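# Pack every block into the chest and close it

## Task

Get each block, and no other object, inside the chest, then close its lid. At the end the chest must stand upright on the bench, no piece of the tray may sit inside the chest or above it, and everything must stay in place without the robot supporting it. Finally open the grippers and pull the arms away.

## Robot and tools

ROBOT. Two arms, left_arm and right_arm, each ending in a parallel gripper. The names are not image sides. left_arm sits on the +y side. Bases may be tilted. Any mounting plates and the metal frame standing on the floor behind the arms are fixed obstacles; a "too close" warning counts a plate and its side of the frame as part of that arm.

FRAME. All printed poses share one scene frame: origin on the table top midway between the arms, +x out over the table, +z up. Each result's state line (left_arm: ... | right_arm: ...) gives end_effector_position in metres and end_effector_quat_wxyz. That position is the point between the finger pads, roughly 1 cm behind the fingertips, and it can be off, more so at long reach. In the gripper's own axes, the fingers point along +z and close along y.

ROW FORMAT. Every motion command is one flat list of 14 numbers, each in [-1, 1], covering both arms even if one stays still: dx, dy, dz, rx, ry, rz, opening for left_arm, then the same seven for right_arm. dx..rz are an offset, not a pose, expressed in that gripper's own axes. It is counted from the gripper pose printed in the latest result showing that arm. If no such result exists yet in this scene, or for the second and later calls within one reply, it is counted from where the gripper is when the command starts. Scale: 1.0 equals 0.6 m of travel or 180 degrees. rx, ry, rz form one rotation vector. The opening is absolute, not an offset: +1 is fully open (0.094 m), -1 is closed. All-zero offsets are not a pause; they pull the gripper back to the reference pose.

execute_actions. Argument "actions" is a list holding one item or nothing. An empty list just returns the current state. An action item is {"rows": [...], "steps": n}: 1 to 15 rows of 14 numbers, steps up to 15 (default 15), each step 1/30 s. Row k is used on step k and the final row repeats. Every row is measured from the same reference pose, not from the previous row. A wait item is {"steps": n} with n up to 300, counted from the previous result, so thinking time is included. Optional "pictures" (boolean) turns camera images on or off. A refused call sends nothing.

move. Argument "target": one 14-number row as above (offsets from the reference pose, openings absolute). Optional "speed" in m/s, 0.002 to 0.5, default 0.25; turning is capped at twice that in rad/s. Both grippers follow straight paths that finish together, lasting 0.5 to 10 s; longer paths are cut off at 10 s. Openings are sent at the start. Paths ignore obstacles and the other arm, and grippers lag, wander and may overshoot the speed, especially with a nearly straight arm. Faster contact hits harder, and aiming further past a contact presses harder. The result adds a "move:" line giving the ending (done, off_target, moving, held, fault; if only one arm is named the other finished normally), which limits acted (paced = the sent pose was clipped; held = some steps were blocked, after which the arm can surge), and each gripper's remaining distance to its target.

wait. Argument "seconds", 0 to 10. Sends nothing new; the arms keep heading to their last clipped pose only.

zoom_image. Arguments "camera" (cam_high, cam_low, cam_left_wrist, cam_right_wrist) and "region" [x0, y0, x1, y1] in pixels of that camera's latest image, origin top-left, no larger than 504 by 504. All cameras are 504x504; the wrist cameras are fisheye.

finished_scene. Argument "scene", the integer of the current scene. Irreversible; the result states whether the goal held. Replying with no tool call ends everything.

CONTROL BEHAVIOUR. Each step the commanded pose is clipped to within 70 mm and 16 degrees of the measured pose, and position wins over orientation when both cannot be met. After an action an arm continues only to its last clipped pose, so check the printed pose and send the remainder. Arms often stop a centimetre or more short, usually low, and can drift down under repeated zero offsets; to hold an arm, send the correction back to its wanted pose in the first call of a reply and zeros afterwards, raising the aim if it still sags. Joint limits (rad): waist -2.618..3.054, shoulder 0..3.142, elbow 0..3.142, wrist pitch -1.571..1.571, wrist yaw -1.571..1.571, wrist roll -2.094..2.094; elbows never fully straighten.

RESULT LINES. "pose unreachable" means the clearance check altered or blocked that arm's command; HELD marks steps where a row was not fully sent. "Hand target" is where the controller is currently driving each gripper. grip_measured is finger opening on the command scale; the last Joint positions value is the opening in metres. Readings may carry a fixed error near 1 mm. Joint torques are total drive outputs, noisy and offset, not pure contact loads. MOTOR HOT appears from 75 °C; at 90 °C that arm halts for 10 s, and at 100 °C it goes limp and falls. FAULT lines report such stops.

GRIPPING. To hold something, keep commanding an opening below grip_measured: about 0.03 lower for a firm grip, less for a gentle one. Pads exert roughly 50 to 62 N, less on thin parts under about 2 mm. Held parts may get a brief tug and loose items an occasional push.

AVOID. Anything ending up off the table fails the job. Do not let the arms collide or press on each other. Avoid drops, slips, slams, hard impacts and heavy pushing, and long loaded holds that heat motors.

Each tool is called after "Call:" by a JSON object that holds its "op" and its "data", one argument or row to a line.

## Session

Call:
{"op": "execute_actions", "data": {
  "actions": []
}}

Scene clock: 0.00 s of 5550.00 s.
left_arm: end_effector_position=(+0.5491, +0.4166, +0.2647) grip_measured=+1.000 end_effector_quat_wxyz=(+0.543, -0.593, +0.588, +0.090) | right_arm: end_effector_position=(+0.4589, +0.1489, +0.3266) grip_measured=+1.000 end_effector_quat_wxyz=(+0.323, +0.433, +0.704, +0.461)
Joint positions: left_arm=[ 0.065  1.607  1.444  0.039 -0.92  -1.093  0.094] | right_arm=[1.084 2.119 1.85  0.378 0.879 1.228 0.094]
Joint velocities: left_arm=[ 0.007  0.002 -0.037 -0.081 -0.022  0.007  0.   ] | right_arm=[-0.017 -0.012 -0.007  0.037 -0.037 -0.007  0.   ]
Joint torques (N m, as the arm reports them, + toward a larger angle): no reading
Hand target (left_arm): +0.548, +0.418, +0.271; -0.545, +0.593, -0.585, -0.092
Hand target (right_arm): +0.458, +0.150, +0.341; +0.321, +0.432, +0.699, +0.471

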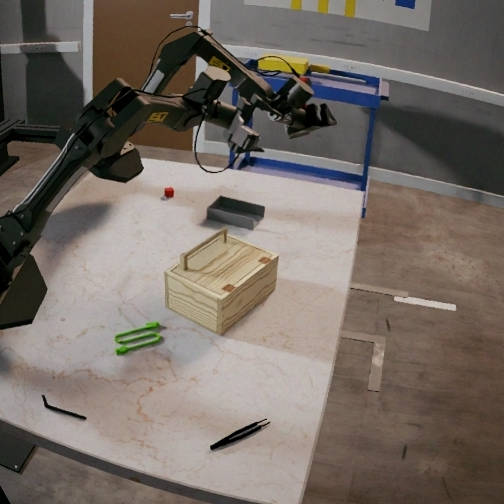

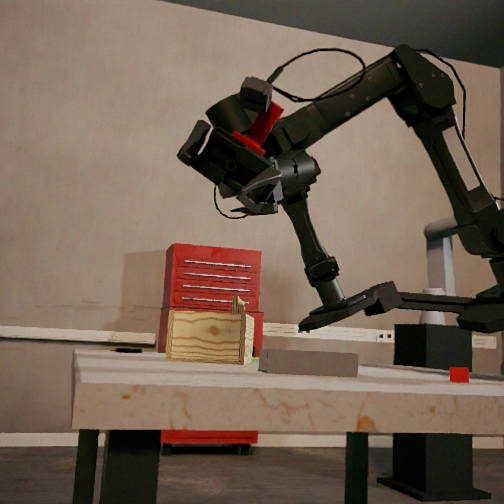

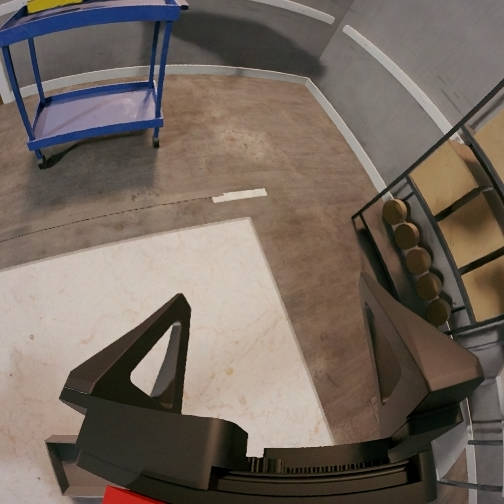

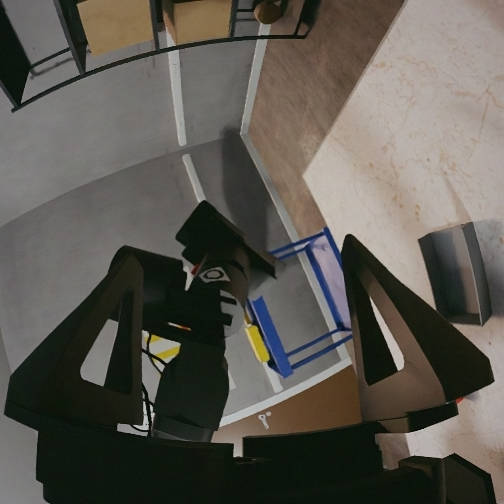

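Call:
{"op": "move", "data": {
  "target": [0,0,0,0,0,0,1, -0.197,-0.245,-0.24,0.22,0.384,-0.543,1]
}}

Call:
{"op": "move", "data": {
  "target": [0.155,0.187,-0.272,0.067,0.403,0.44,0.4, 0,0,0,0,0,0,0.3]
}}

Scene clock: 22.30 s of 5550.00 s.
left_arm: end_effector_position=(+0.5491, +0.4166, +0.2647) grip_measured=+1.000 end_effector_quat_wxyz=(+0.543, -0.593, +0.588, +0.090) | right_arm: end_effector_position=(+0.3436, -0.0448, +0.2412) grip_measured=+1.000 end_effector_quat_wxyz=(-0.004, -0.423, +0.906, -0.005)
Joint positions: left_arm=[ 0.065  1.607  1.444  0.039 -0.92  -1.093  0.094] | right_arm=[ 0.928  1.97   2.114 -1.507  0.439  0.185  0.094]
Joint velocities: left_arm=[-0.002  0.012 -0.022  0.037  0.022 -0.051  0.   ] | right_arm=[-0.002  0.007  0.012  0.007 -0.007 -0.007  0.   ]
Joint torques (N m, as the arm reports them, + toward a larger angle): left_arm=[ -0.38 -10.02   6.87   1.61  -0.22  -0.03] | right_arm=[ 4.89 -9.52  7.76  0.31  0.16 -0.06]
Hand target (left_arm): +0.549, +0.417, +0.265; -0.543, +0.593, -0.588, -0.090
Hand target (right_arm): +0.345, -0.040, +0.249; +0.007, -0.431, +0.902, -0.003
Off the commanded pose (left_arm): 0.000 m, 0 deg.
Off the commanded pose (right_arm): 0.010 m, 1 deg.
After step 90, 14.30 s passed at rest.
move: done

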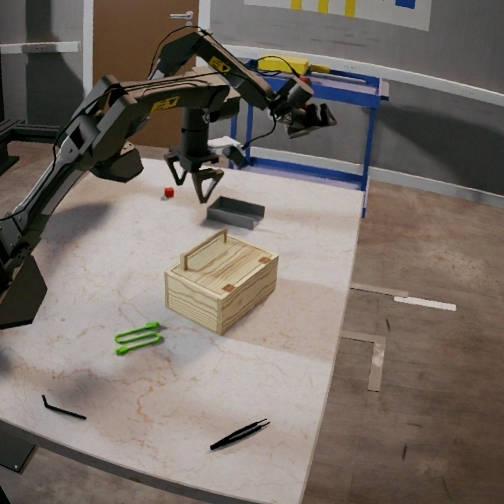

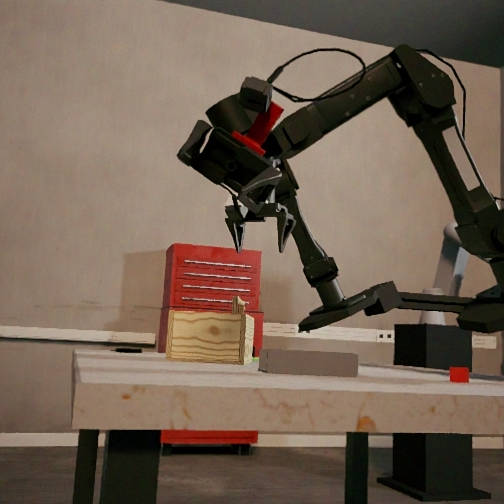

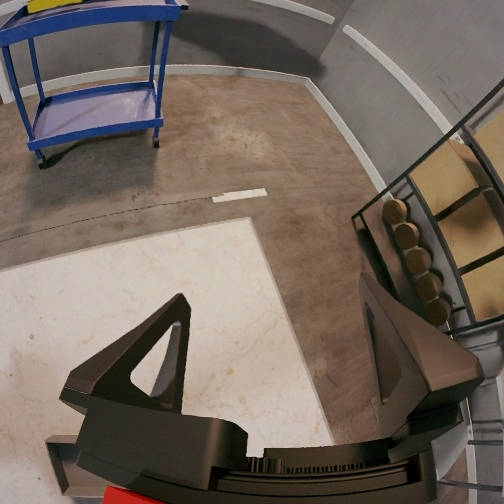

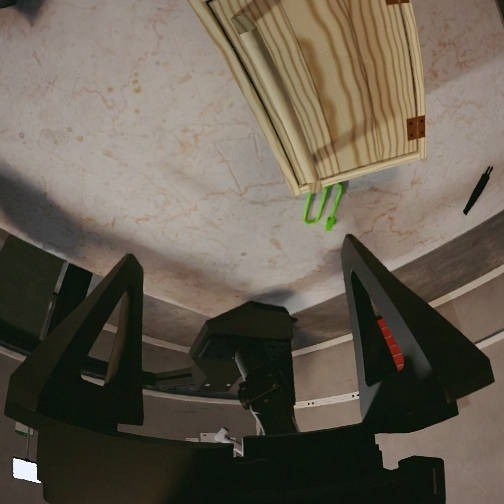

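Scene clock: 26.63 s of 5550.00 s.
left_arm: end_effector_position=(+0.3965, +0.2751, +0.1923) grip_measured=+0.402 end_effector_quat_wxyz=(-0.000, -0.003, +1.000, +0.006) | right_arm: end_effector_position=(+0.3435, -0.0448, +0.2412) grip_measured=+0.303 end_effector_quat_wxyz=(-0.004, -0.423, +0.906, -0.005)
Joint positions: left_arm=[ 0.013  1.541  1.611 -1.164 -0.099 -0.096  0.066] | right_arm=[ 0.928  1.97   2.114 -1.507  0.439  0.185  0.061]
Joint velocities: left_arm=[-0.002 -0.002 -0.017 -0.051 -0.051  0.066 -0.   ] | right_arm=[-0.007 -0.002 -0.012 -0.022  0.007 -0.081 -0.   ]
Joint torques (N m, as the arm reports them, + toward a larger angle): left_arm=[-1.35 -8.46  8.27  0.31  0.15  0.02] | right_arm=[ 3.69 -9.84  5.42  0.4   0.01  0.01]
Hand target (left_arm): +0.401, +0.269, +0.199; +0.005, +0.006, +1.000, -0.004
Hand target (right_arm): +0.344, -0.045, +0.241; -0.004, -0.423, +0.906, -0.005
Off the commanded pose (left_arm): 0.010 m, 1 deg.
Off the commanded pose (right_arm): 0.000 m, 0 deg.
move: done

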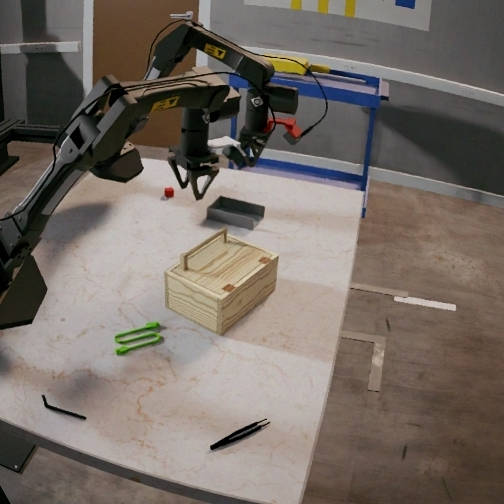

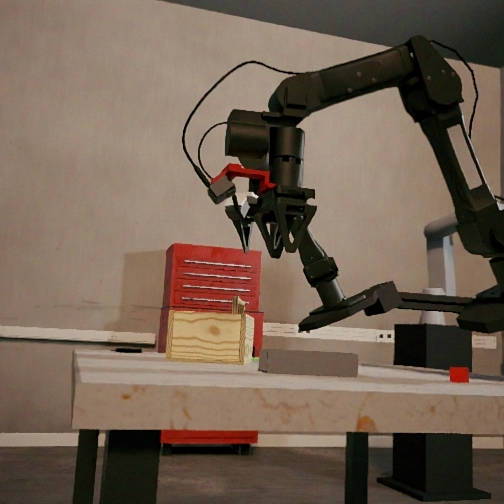

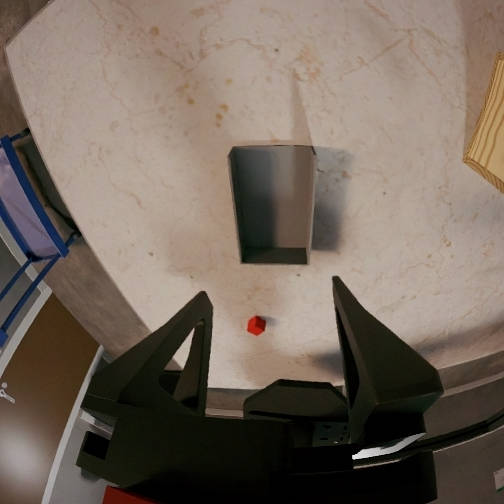

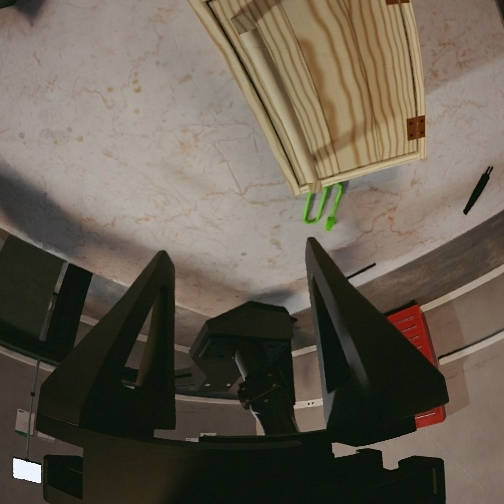

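Call:
{"op": "move", "data": {
  "target": [0.15,0,0.17,0,0,0,0.4, -0.02,-0.035,0.15,0,0,-0.14,0.3]
}}

Scene clock: 39.17 s of 5550.00 s.
left_arm: end_effector_position=(+0.3043, +0.2741, +0.0869) grip_measured=+0.402 end_effector_quat_wxyz=(-0.013, -0.001, +1.000, +0.007) | right_arm: end_effector_position=(+0.3671, -0.0536, +0.1498) grip_measured=+0.303 end_effector_quat_wxyz=(-0.011, -0.607, +0.794, -0.013)
Joint positions: left_arm=[ 0.013  1.415  0.962 -0.668 -0.099 -0.094  0.066] | right_arm=[ 0.779  1.999  1.866 -1.181  0.417 -0.398  0.061]
Joint velocities: left_arm=[-0.012  0.002  0.022  0.022 -0.007  0.022  0.   ] | right_arm=[-0.017 -0.027  0.007 -0.007  0.037  0.022 -0.   ]
Joint torques (N m, as the arm reports them, + toward a larger angle): left_arm=[-0.24 -8.14  3.79  0.54  0.01 -0.06] | right_arm=[  3.79 -11.24   4.75   0.56  -0.17  -0.1 ]
Hand target (left_arm): +0.307, +0.274, +0.089; -0.000, -0.003, +1.000, +0.006
Hand target (right_arm): +0.366, -0.050, +0.150; -0.006, -0.611, +0.792, -0.004
Off the commanded pose (left_arm): 0.004 m, 2 deg.
Off the commanded pose (right_arm): 0.004 m, 1 deg.
After step 90, 7.93 s passed at rest.
move: done

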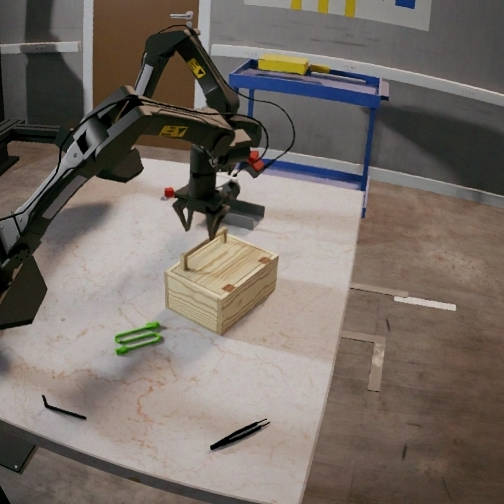

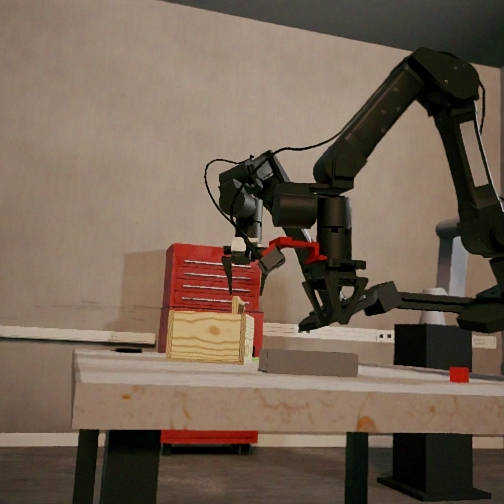

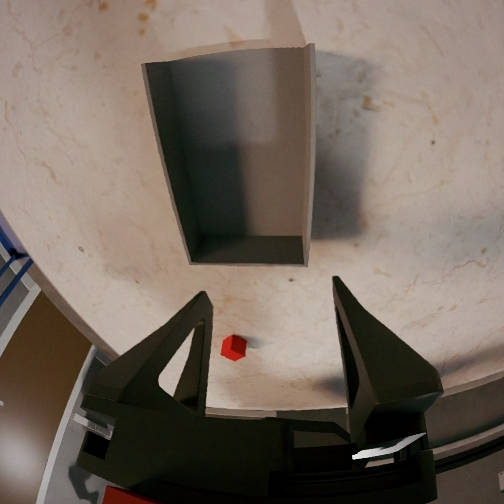

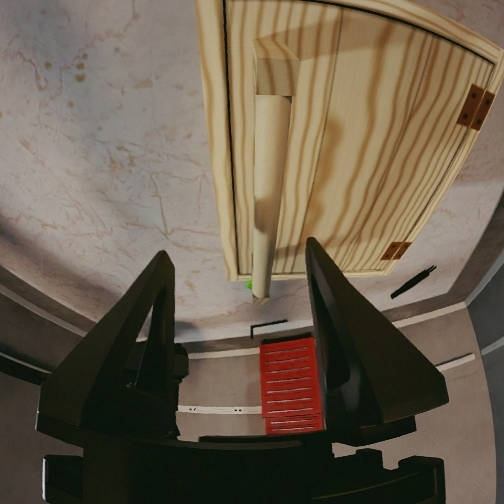

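Call:
{"op": "move", "data": {
  "target": [0.17,0.05,0.02,0,0,0,0.4, 0,-0.02,0.075,0,0,0,0.3],
  "speed": 0.1
}}

Scene clock: 44.63 s of 5550.00 s.
left_arm: end_effector_position=(+0.1998, +0.3023, +0.0760) grip_measured=+0.402 end_effector_quat_wxyz=(-0.026, -0.001, +1.000, +0.012) | right_arm: end_effector_position=(+0.3801, -0.0614, +0.1071) grip_measured=+0.303 end_effector_quat_wxyz=(-0.013, -0.603, +0.797, -0.020)
Joint positions: left_arm=[ 0.12   1.116  0.534 -0.557 -0.062  0.     0.066] | right_arm=[ 0.71   2.045  1.803 -1.051  0.413 -0.458  0.061]
Joint velocities: left_arm=[ 0.012 -0.017 -0.007 -0.037 -0.007 -0.081 -0.001] | right_arm=[ 0.007 -0.022 -0.002 -0.066 -0.007  0.051  0.   ]
Joint torques (N m, as the arm reports them, + toward a larger angle): left_arm=[ 0.51 -5.23  3.47  0.52  0.19  0.08] | right_arm=[  3.73 -10.96   4.71   0.53  -0.12  -0.1 ]
Hand target (left_arm): +0.201, +0.302, +0.076; -0.014, -0.001, +1.000, +0.006
Hand target (right_arm): +0.378, -0.058, +0.105; -0.011, -0.607, +0.794, -0.013
Off the commanded pose (left_arm): 0.004 m, 2 deg.
Off the commanded pose (right_arm): 0.004 m, 1 deg.
After step 90, 0.90 s passed at rest.
move: done

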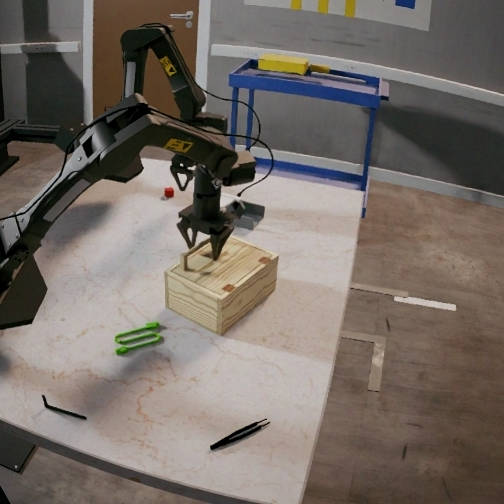

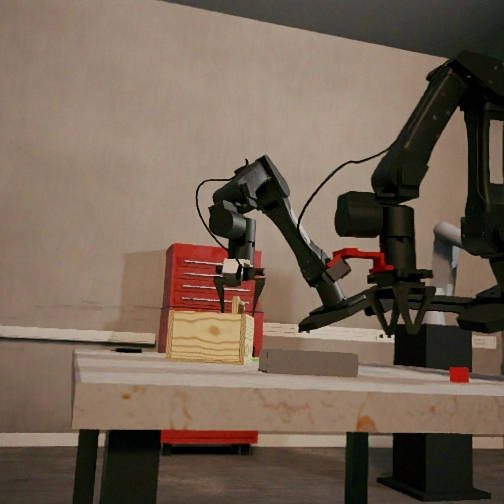

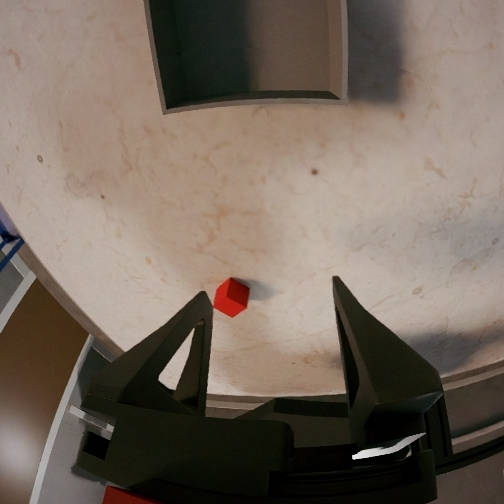

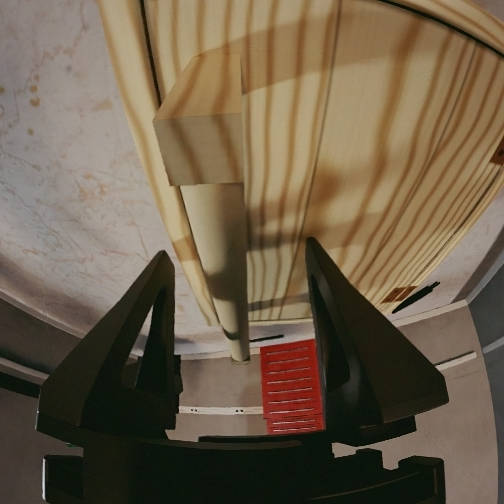

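Call:
{"op": "move", "data": {
  "target": [0.11,0.05,0.02,0,0,0,0.4, 0.06,0.01,0.005,0,0,0,0.3],
  "speed": 0.1
}}

Call:
{"op": "move", "data": {
  "target": [0,0,0,0,0,0,0.4, 0,0,0,0,0,0,-0.9]
}}

Scene clock: 49.40 s of 5550.00 s.
left_arm: end_effector_position=(+0.1319, +0.3312, +0.0676) grip_measured=+0.402 end_effector_quat_wxyz=(-0.038, -0.003, +0.999, +0.015) | right_arm: end_effector_position=(+0.3668, -0.0889, +0.1051) grip_measured=+0.303 end_effector_quat_wxyz=(-0.009, -0.603, +0.798, -0.024)
Joint positions: left_arm=[ 0.355  0.915  0.301 -0.544  0.026  0.21   0.066] | right_arm=[ 0.69   1.925  1.598 -0.951  0.416 -0.48   0.061]
Joint velocities: left_arm=[-0.007  0.002 -0.022  0.022 -0.007  0.037  0.   ] | right_arm=[ 0.012 -0.017 -0.007 -0.037 -0.022 -0.037  0.001]
Joint torques (N m, as the arm reports them, + toward a larger angle): left_arm=[ 0.75 -3.25  3.32  0.51  0.13  0.04] | right_arm=[  2.49 -11.63   3.56   0.38  -0.1   -0.07]
Hand target (left_arm): +0.133, +0.330, +0.067; -0.026, -0.001, +1.000, +0.011
Hand target (right_arm): +0.365, -0.095, +0.106; -0.013, -0.603, +0.797, -0.020
Off the commanded pose (left_arm): 0.002 m, 1 deg.
Off the commanded pose (right_arm): 0.006 m, 1 deg.
After step 90, 0.50 s passed at rest.
move: done

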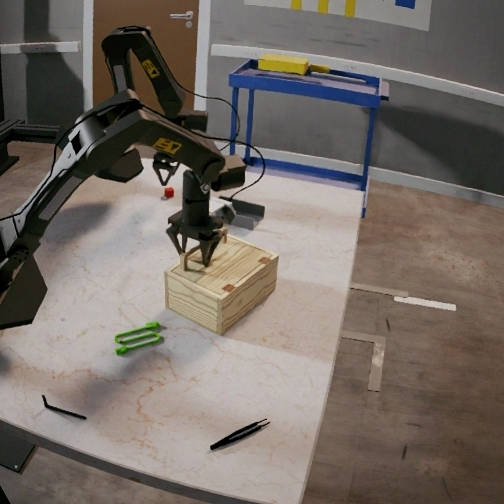

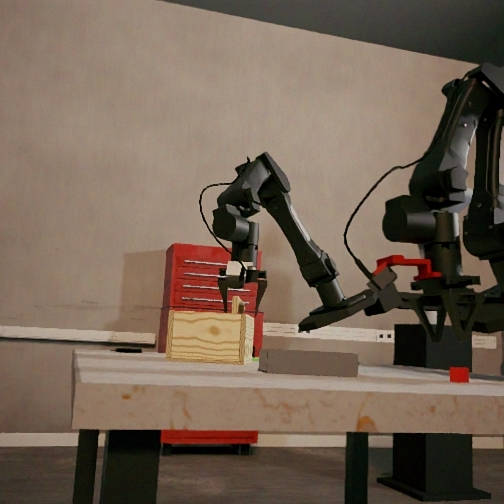

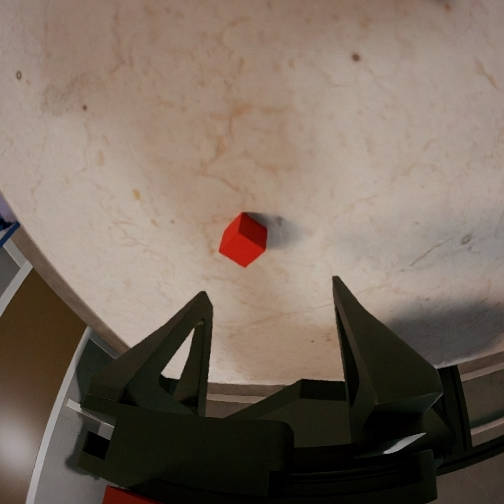

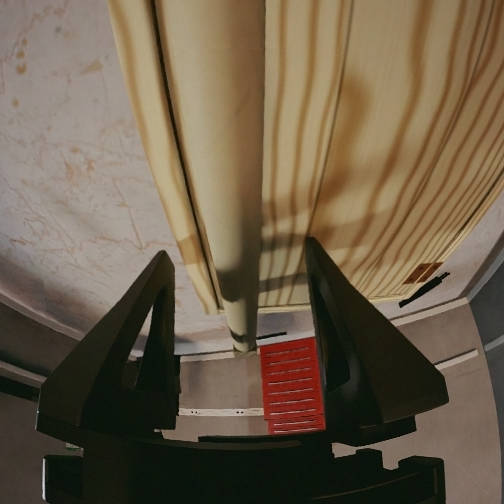

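Scene clock: 49.90 s of 5550.00 s.
left_arm: end_effector_position=(+0.1319, +0.3312, +0.0676) grip_measured=+0.402 end_effector_quat_wxyz=(-0.038, -0.003, +0.999, +0.015) | right_arm: end_effector_position=(+0.3680, -0.0905, +0.1060) grip_measured=-0.798 end_effector_quat_wxyz=(-0.009, -0.601, +0.799, -0.025)
Joint positions: left_arm=[ 0.355  0.915  0.301 -0.544  0.026  0.21   0.066] | right_arm=[ 0.688  1.922  1.598 -0.953  0.418 -0.478  0.01 ]
Joint velocities: left_arm=[-0.002  0.002 -0.007  0.022 -0.022 -0.007 -0.   ] | right_arm=[ 0.012 -0.002  0.012 -0.022 -0.051  0.081  0.   ]
Joint torques (N m, as the arm reports them, + toward a larger angle): left_arm=[ 0.21 -2.01  4.09  0.32 -0.03 -0.04] | right_arm=[ 3.41 -9.91  5.29  0.4   0.01  0.  ]
Hand target (left_arm): +0.132, +0.331, +0.068; -0.038, -0.003, +0.999, +0.015
Hand target (right_arm): +0.367, -0.089, +0.105; -0.009, -0.603, +0.798, -0.024
Off the commanded pose (left_arm): 0.000 m, 0 deg.
Off the commanded pose (right_arm): 0.002 m, 0 deg.
move: done

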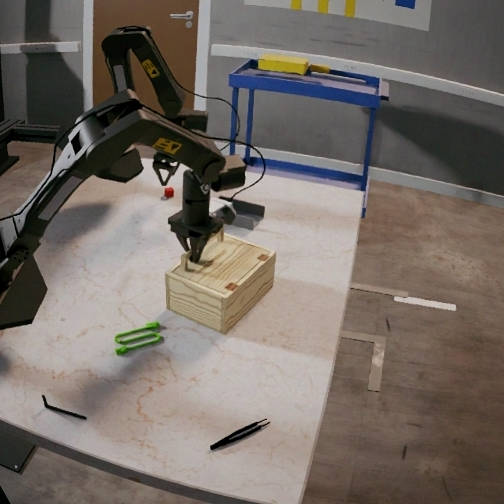

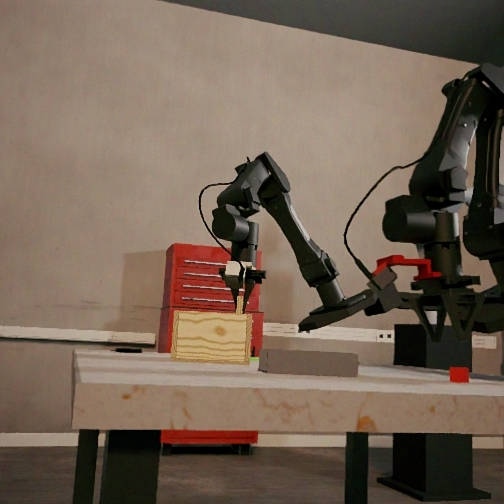

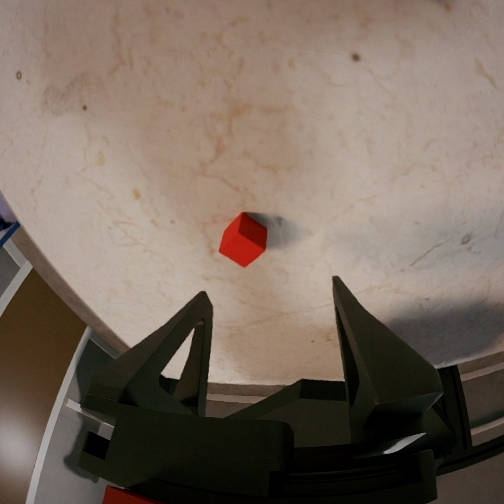

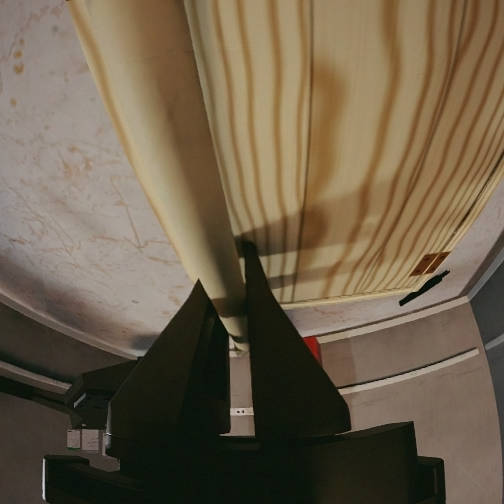

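Call:
{"op": "move", "data": {
  "target": [0.03,0.025,0.03,0,0,0.22,0.4, 0,-0.063,-0.117,-0.194,0,0,-0.9],
  "speed": 0.1
}}

Call:
{"op": "move", "data": {
  "target": [0,0,0,0,0,0,0.4, 0,-0.063,-0.117,-0.194,0,0,-0.9],
  "speed": 0.1
}}

Scene clock: 62.60 s of 5550.00 s.
left_arm: end_effector_position=(+0.1194, +0.3492, +0.0561) grip_measured=+0.402 end_effector_quat_wxyz=(-0.039, +0.335, +0.941, +0.013) | right_arm: end_effector_position=(+0.3944, -0.1041, +0.1541) grip_measured=-0.798 end_effector_quat_wxyz=(-0.139, -0.562, +0.792, +0.194)
Joint positions: left_arm=[ 0.493  0.945  0.237 -0.441  0.065  1.024  0.066] | right_arm=[ 0.456  2.147  2.245 -1.565 -0.097 -0.633  0.009]
Joint velocities: left_arm=[ 0.012 -0.012  0.022 -0.051  0.022  0.051  0.   ] | right_arm=[ 0.017  0.012 -0.022 -0.022 -0.051  0.007  0.   ]
Joint torques (N m, as the arm reports them, + toward a larger angle): left_arm=[ 0.73 -1.    2.64  0.49  0.16  0.09] | right_arm=[  2.54 -15.03   7.48  -0.17  -0.73  -0.22]
Hand target (left_arm): +0.112, +0.345, +0.052; -0.041, +0.335, +0.941, +0.001
Hand target (right_arm): +0.403, -0.100, +0.174; -0.107, -0.566, +0.789, +0.214
Off the commanded pose (left_arm): 0.009 m, 1 deg.
Off the commanded pose (right_arm): 0.026 m, 7 deg.
joint sent to its limit (right arm) — the command would take joint 4 (wrist pitch) past its lower limit, so that joint was sent only as far as its limit.
After step 90, 5.83 s passed at rest.
move: off_target (right_arm)

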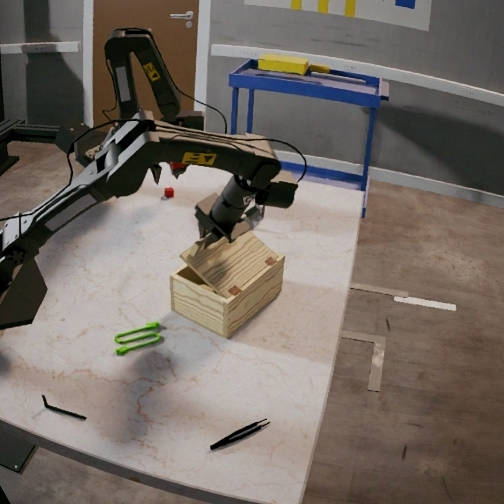

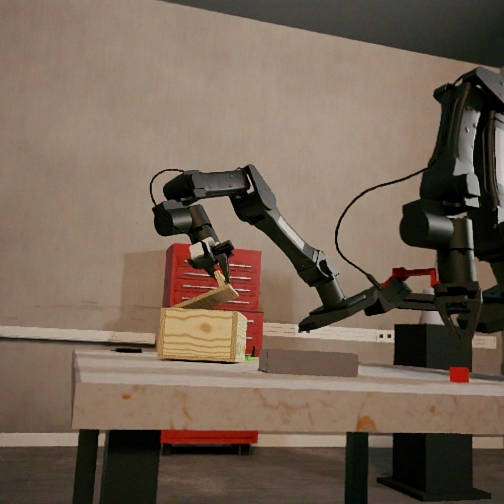

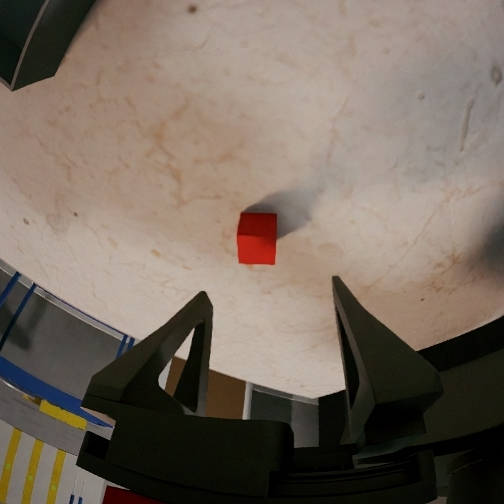

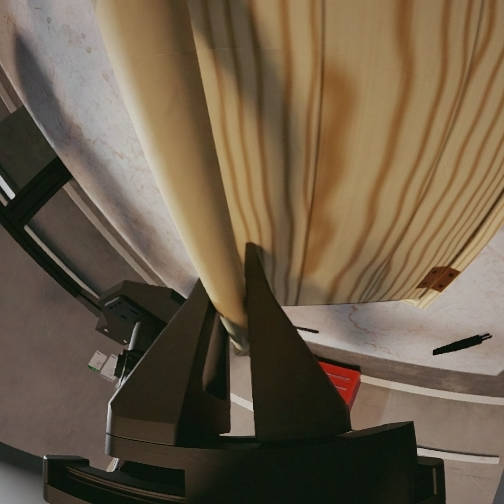

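Scene clock: 66.07 s of 5550.00 s.
left_arm: end_effector_position=(+0.1194, +0.3492, +0.0561) grip_measured=+0.402 end_effector_quat_wxyz=(-0.039, +0.335, +0.941, +0.013) | right_arm: end_effector_position=(+0.4451, -0.1224, +0.1886) grip_measured=-0.798 end_effector_quat_wxyz=(-0.081, -0.373, +0.829, +0.409)
Joint positions: left_arm=[ 0.493  0.945  0.237 -0.441  0.065  1.025  0.066] | right_arm=[ 0.179  2.128  2.291 -1.567 -0.643 -0.607  0.009]
Joint velocities: left_arm=[ 0.002 -0.002  0.012  0.037 -0.007  0.007  0.   ] | right_arm=[ 0.012 -0.007 -0.002 -0.037 -0.022 -0.022  0.   ]
Joint torques (N m, as the arm reports them, + toward a larger angle): left_arm=[ 0.27 -1.58  4.01  0.33 -0.04 -0.06] | right_arm=[  0.59 -13.59   7.85  -0.1   -0.45  -0.38]
Hand target (left_arm): +0.119, +0.349, +0.056; -0.039, +0.335, +0.941, +0.013
Hand target (right_arm): +0.456, -0.127, +0.197; -0.052, -0.389, +0.824, +0.409
Off the commanded pose (left_arm): 0.000 m, 0 deg.
Off the commanded pose (right_arm): 0.016 m, 33 deg; orientation clipped at the last step of the last action.
joint sent to its limit (right arm) — the command would take joint 4 (wrist pitch) past its lower limit, so that joint was sent only as far as its limit.
move: off_target (right_arm); limits=paced

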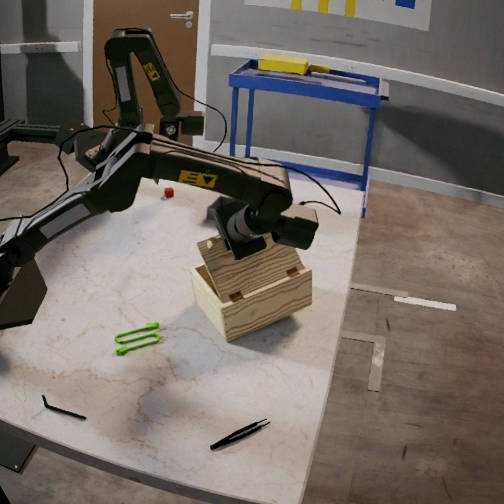

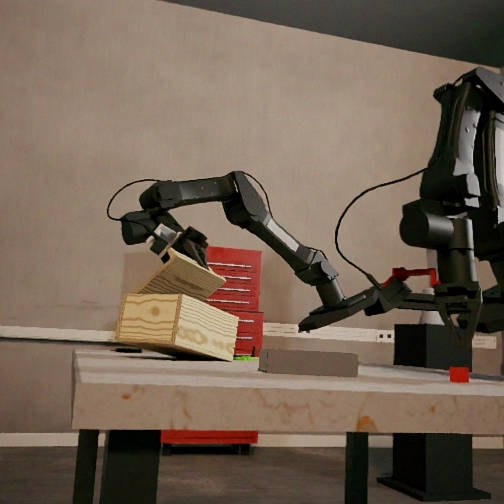

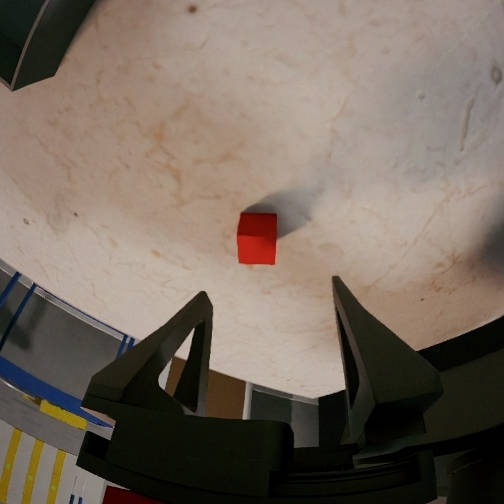

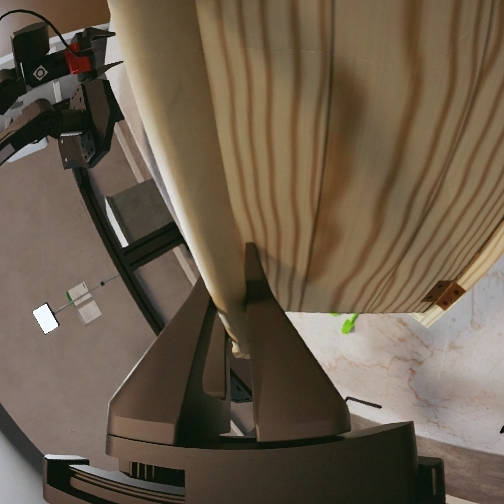

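Call:
{"op": "move", "data": {
  "target": [0.035,0.012,0.068,0,0,0,0.4, -0.027,-0.034,0.18,0.276,-0.055,0.252,-0.9],
  "speed": 0.06
}}

Scene clock: 86.97 s of 5550.00 s.
left_arm: end_effector_position=(+0.1158, +0.3750, +0.0220) grip_measured=+0.402 end_effector_quat_wxyz=(-0.036, +0.337, +0.941, +0.026) | right_arm: end_effector_position=(+0.4251, -0.0528, +0.1063) grip_measured=-0.798 end_effector_quat_wxyz=(+0.003, +0.004, +1.000, +0.013)
Joint positions: left_arm=[ 0.62   1.239  0.192 -0.088  0.102  1.141  0.066] | right_arm=[ 0.633  2.128  2.002 -1.081  0.337  0.746  0.009]
Joint velocities: left_arm=[-0.027 -0.007 -0.002 -0.095  0.037 -0.022 -0.   ] | right_arm=[ 0.012 -0.022 -0.007 -0.022 -0.037 -0.051  0.001]
Joint torques (N m, as the arm reports them, + toward a larger angle): left_arm=[ 1.15 -1.85  0.94  0.47  0.12  0.03] | right_arm=[  5.11 -11.05   7.54   0.09   0.26   0.17]
Hand target (left_arm): +0.105, +0.369, +0.019; -0.039, +0.334, +0.942, +0.012
Hand target (right_arm): +0.421, -0.050, +0.110; +0.004, +0.002, +1.000, +0.003
Off the commanded pose (left_arm): 0.013 m, 2 deg.
Off the commanded pose (right_arm): 0.005 m, 1 deg.
After step 90, 7.67 s passed at rest.
move: off_target (left_arm)

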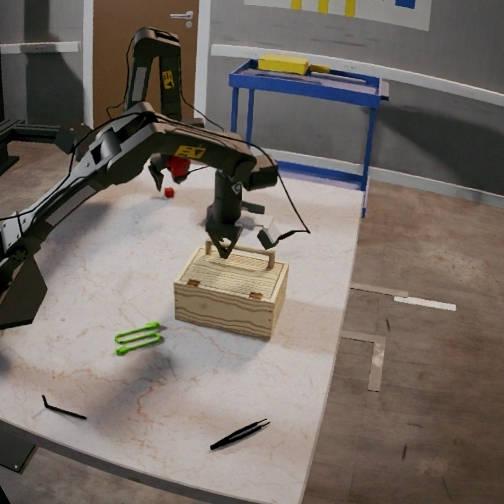

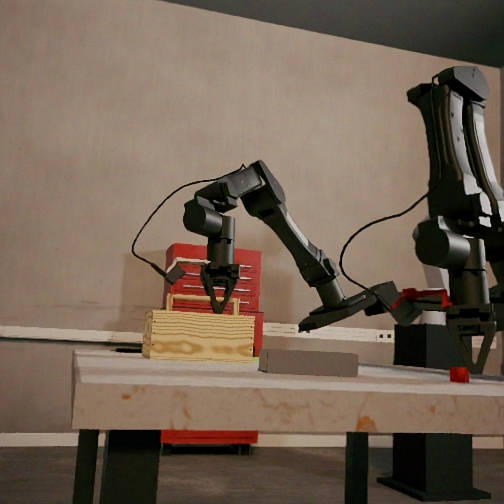

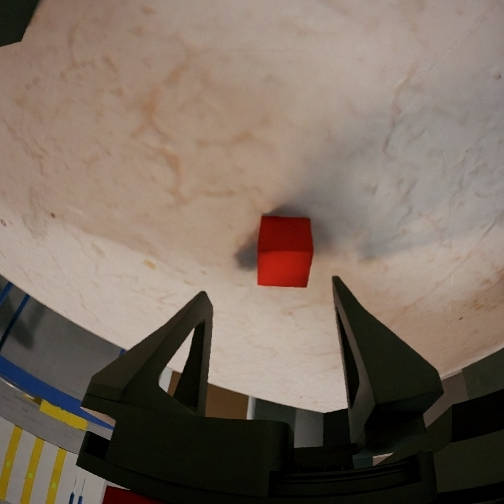

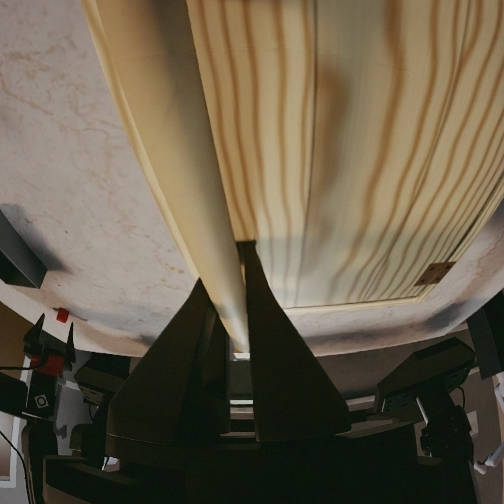

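Call:
{"op": "move", "data": {
  "target": [0.045,-0.012,0.02,0,0,0,0.4, 0.08,0.12,0,0,0,0,-0.9],
  "speed": 0.08
}}

Call:
{"op": "move", "data": {
  "target": [0,0,0,0,0,0,0.4, 0,-0.063,-0.117,-0.194,0,0,-0.9],
  "speed": 0.1
}}

Call:
{"op": "move", "data": {
  "target": [0,0,0,0,0,0,0.4, 0,-0.063,-0.117,-0.194,0,0,-0.9],
  "speed": 0.1
}}

Scene clock: 93.67 s of 5550.00 s.
left_arm: end_effector_position=(+0.0992, +0.3930, +0.0152) grip_measured=+0.402 end_effector_quat_wxyz=(-0.036, +0.338, +0.940, +0.040) | right_arm: end_effector_position=(+0.3844, +0.0121, +0.1068) grip_measured=-0.798 end_effector_quat_wxyz=(+0.004, +0.010, +1.000, +0.015)
Joint positions: left_arm=[0.759 1.322 0.147 0.046 0.145 1.268 0.066] | right_arm=[ 0.787  2.271  2.16  -1.146  0.389  0.912  0.009]
Joint velocities: left_arm=[-0.012 -0.012 -0.022 -0.037 -0.037  0.007  0.   ] | right_arm=[-0.007 -0.012 -0.002  0.051  0.037 -0.037 -0.002]
Joint torques (N m, as the arm reports them, + toward a larger angle): left_arm=[ 1.56 -1.77  0.68  0.58  0.15  0.03] | right_arm=[  6.2  -11.08   7.46   0.27   0.08   0.1 ]
Hand target (left_arm): +0.090, +0.386, +0.013; -0.036, +0.336, +0.941, +0.026
Hand target (right_arm): +0.377, +0.020, +0.109; +0.004, +0.004, +1.000, +0.015
Off the commanded pose (left_arm): 0.011 m, 2 deg.
Off the commanded pose (right_arm): 0.010 m, 1 deg.
After step 90, 2.13 s passed at rest.
move: off_target (left_arm)

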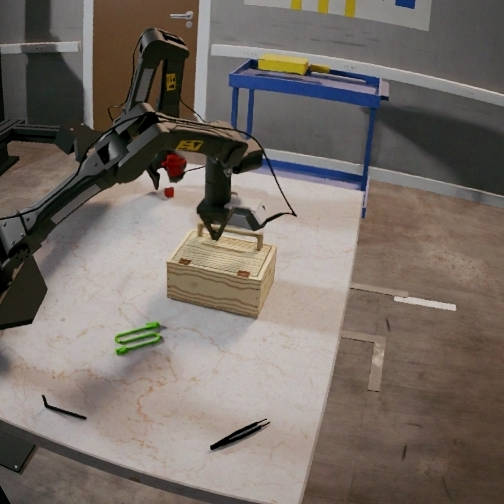

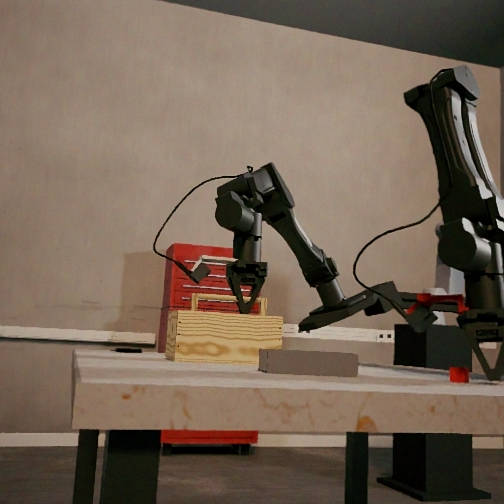

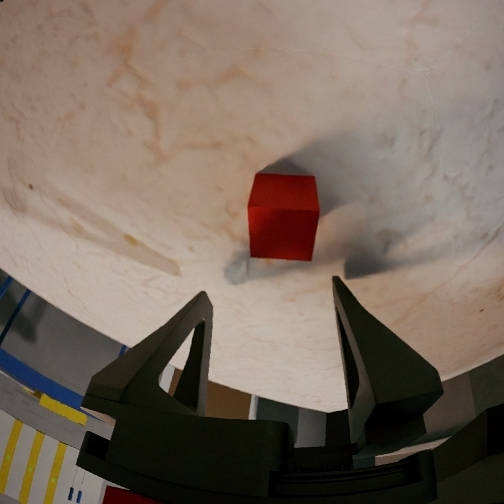

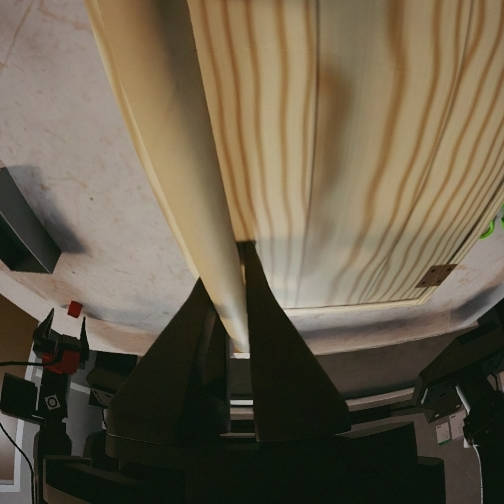

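Scene clock: 97.00 s of 5550.00 s.
left_arm: end_effector_position=(+0.0993, +0.3930, +0.0152) grip_measured=+0.402 end_effector_quat_wxyz=(-0.035, +0.339, +0.939, +0.040) | right_arm: end_effector_position=(+0.3842, -0.0280, +0.1632) grip_measured=-0.798 end_effector_quat_wxyz=(+0.005, +0.010, +0.956, +0.295)
Joint positions: left_arm=[0.759 1.322 0.147 0.046 0.145 1.268 0.066] | right_arm=[ 0.597  1.687  1.371 -0.511 -0.117  0.685  0.009]
Joint velocities: left_arm=[-0.027 -0.012 -0.051  0.037 -0.007  0.007 -0.001] | right_arm=[ 0.002  0.017 -0.007  0.037 -0.037 -0.051 -0.   ]
Joint torques (N m, as the arm reports them, + toward a larger angle): left_arm=[ 0.75 -2.73  2.23  0.44 -0.06 -0.05] | right_arm=[  2.27 -12.     5.23   1.19  -0.64   0.06]
Hand target (left_arm): +0.099, +0.393, +0.015; -0.035, +0.339, +0.939, +0.040
Hand target (right_arm): +0.385, -0.029, +0.175; +0.006, +0.012, +0.950, +0.313
Off the commanded pose (left_arm): 0.000 m, 0 deg.
Off the commanded pose (right_arm): 0.013 m, 2 deg.
move: off_target (right_arm)

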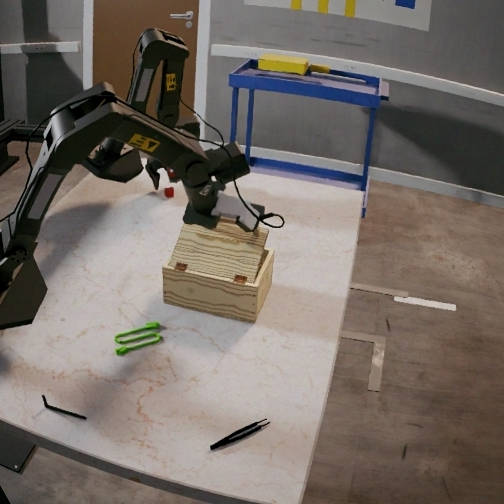

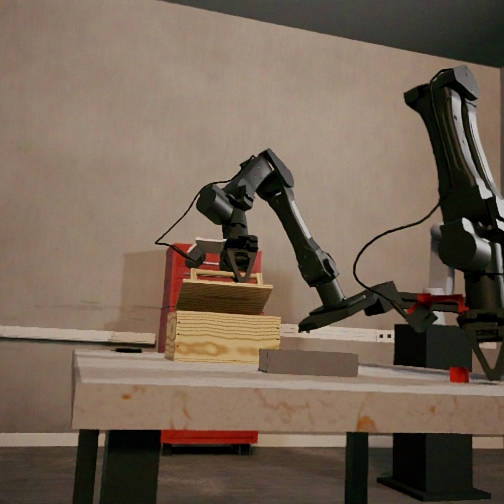

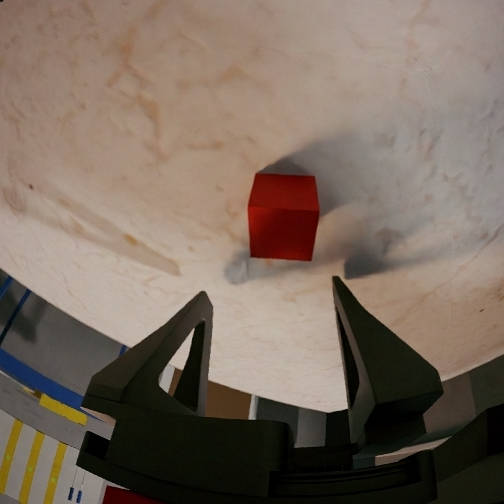

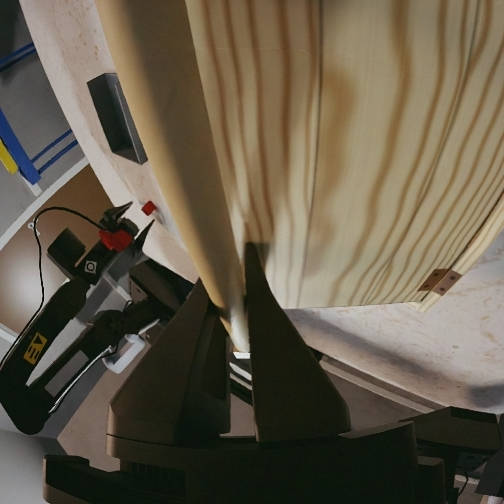

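Scene clock: 100.37 s of 5550.00 s.
left_arm: end_effector_position=(+0.0993, +0.3930, +0.0152) grip_measured=+0.402 end_effector_quat_wxyz=(-0.035, +0.339, +0.939, +0.040) | right_arm: end_effector_position=(+0.3848, -0.0900, +0.2056) grip_measured=-0.799 end_effector_quat_wxyz=(+0.005, -0.002, +0.813, +0.582)
Joint positions: left_arm=[0.759 1.322 0.147 0.046 0.145 1.268 0.066] | right_arm=[ 0.215  1.476  0.934  0.011 -0.947  0.605  0.009]
Joint velocities: left_arm=[-0.022  0.002  0.007 -0.066  0.051 -0.007 -0.   ] | right_arm=[-0.022 -0.002  0.017 -0.022  0.007 -0.037 -0.001]
Joint torques (N m, as the arm reports them, + toward a larger angle): left_arm=[ 0.76 -2.85  2.16  0.48 -0.05 -0.06] | right_arm=[-0.22 -9.41  3.5   1.17 -0.21  0.01]
Hand target (left_arm): +0.099, +0.393, +0.015; -0.035, +0.339, +0.939, +0.040
Hand target (right_arm): +0.384, -0.099, +0.199; +0.006, +0.011, +0.823, +0.568
Off the commanded pose (left_arm): 0.000 m, 0 deg.
Off the commanded pose (right_arm): 0.011 m, 2 deg.
move: off_target (right_arm)

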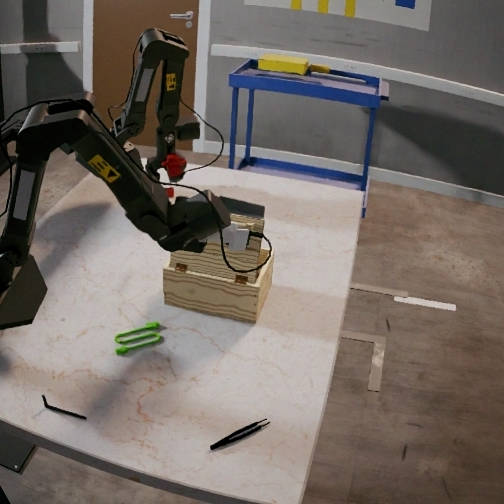

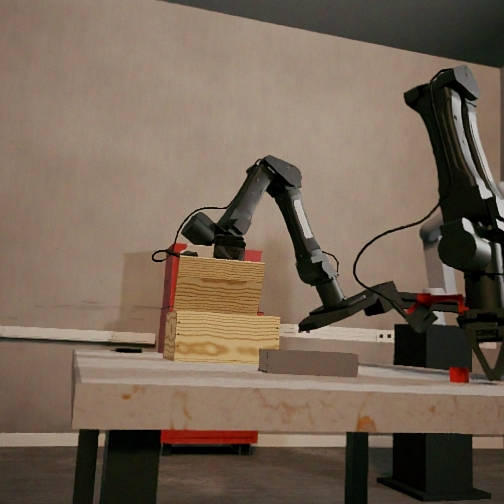

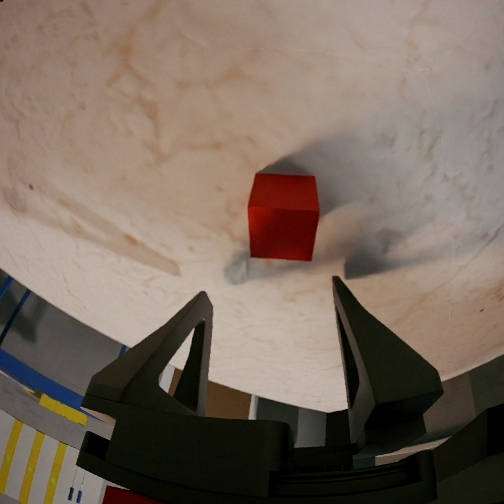

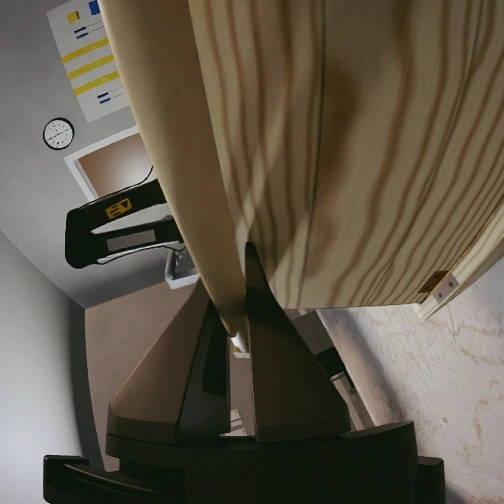

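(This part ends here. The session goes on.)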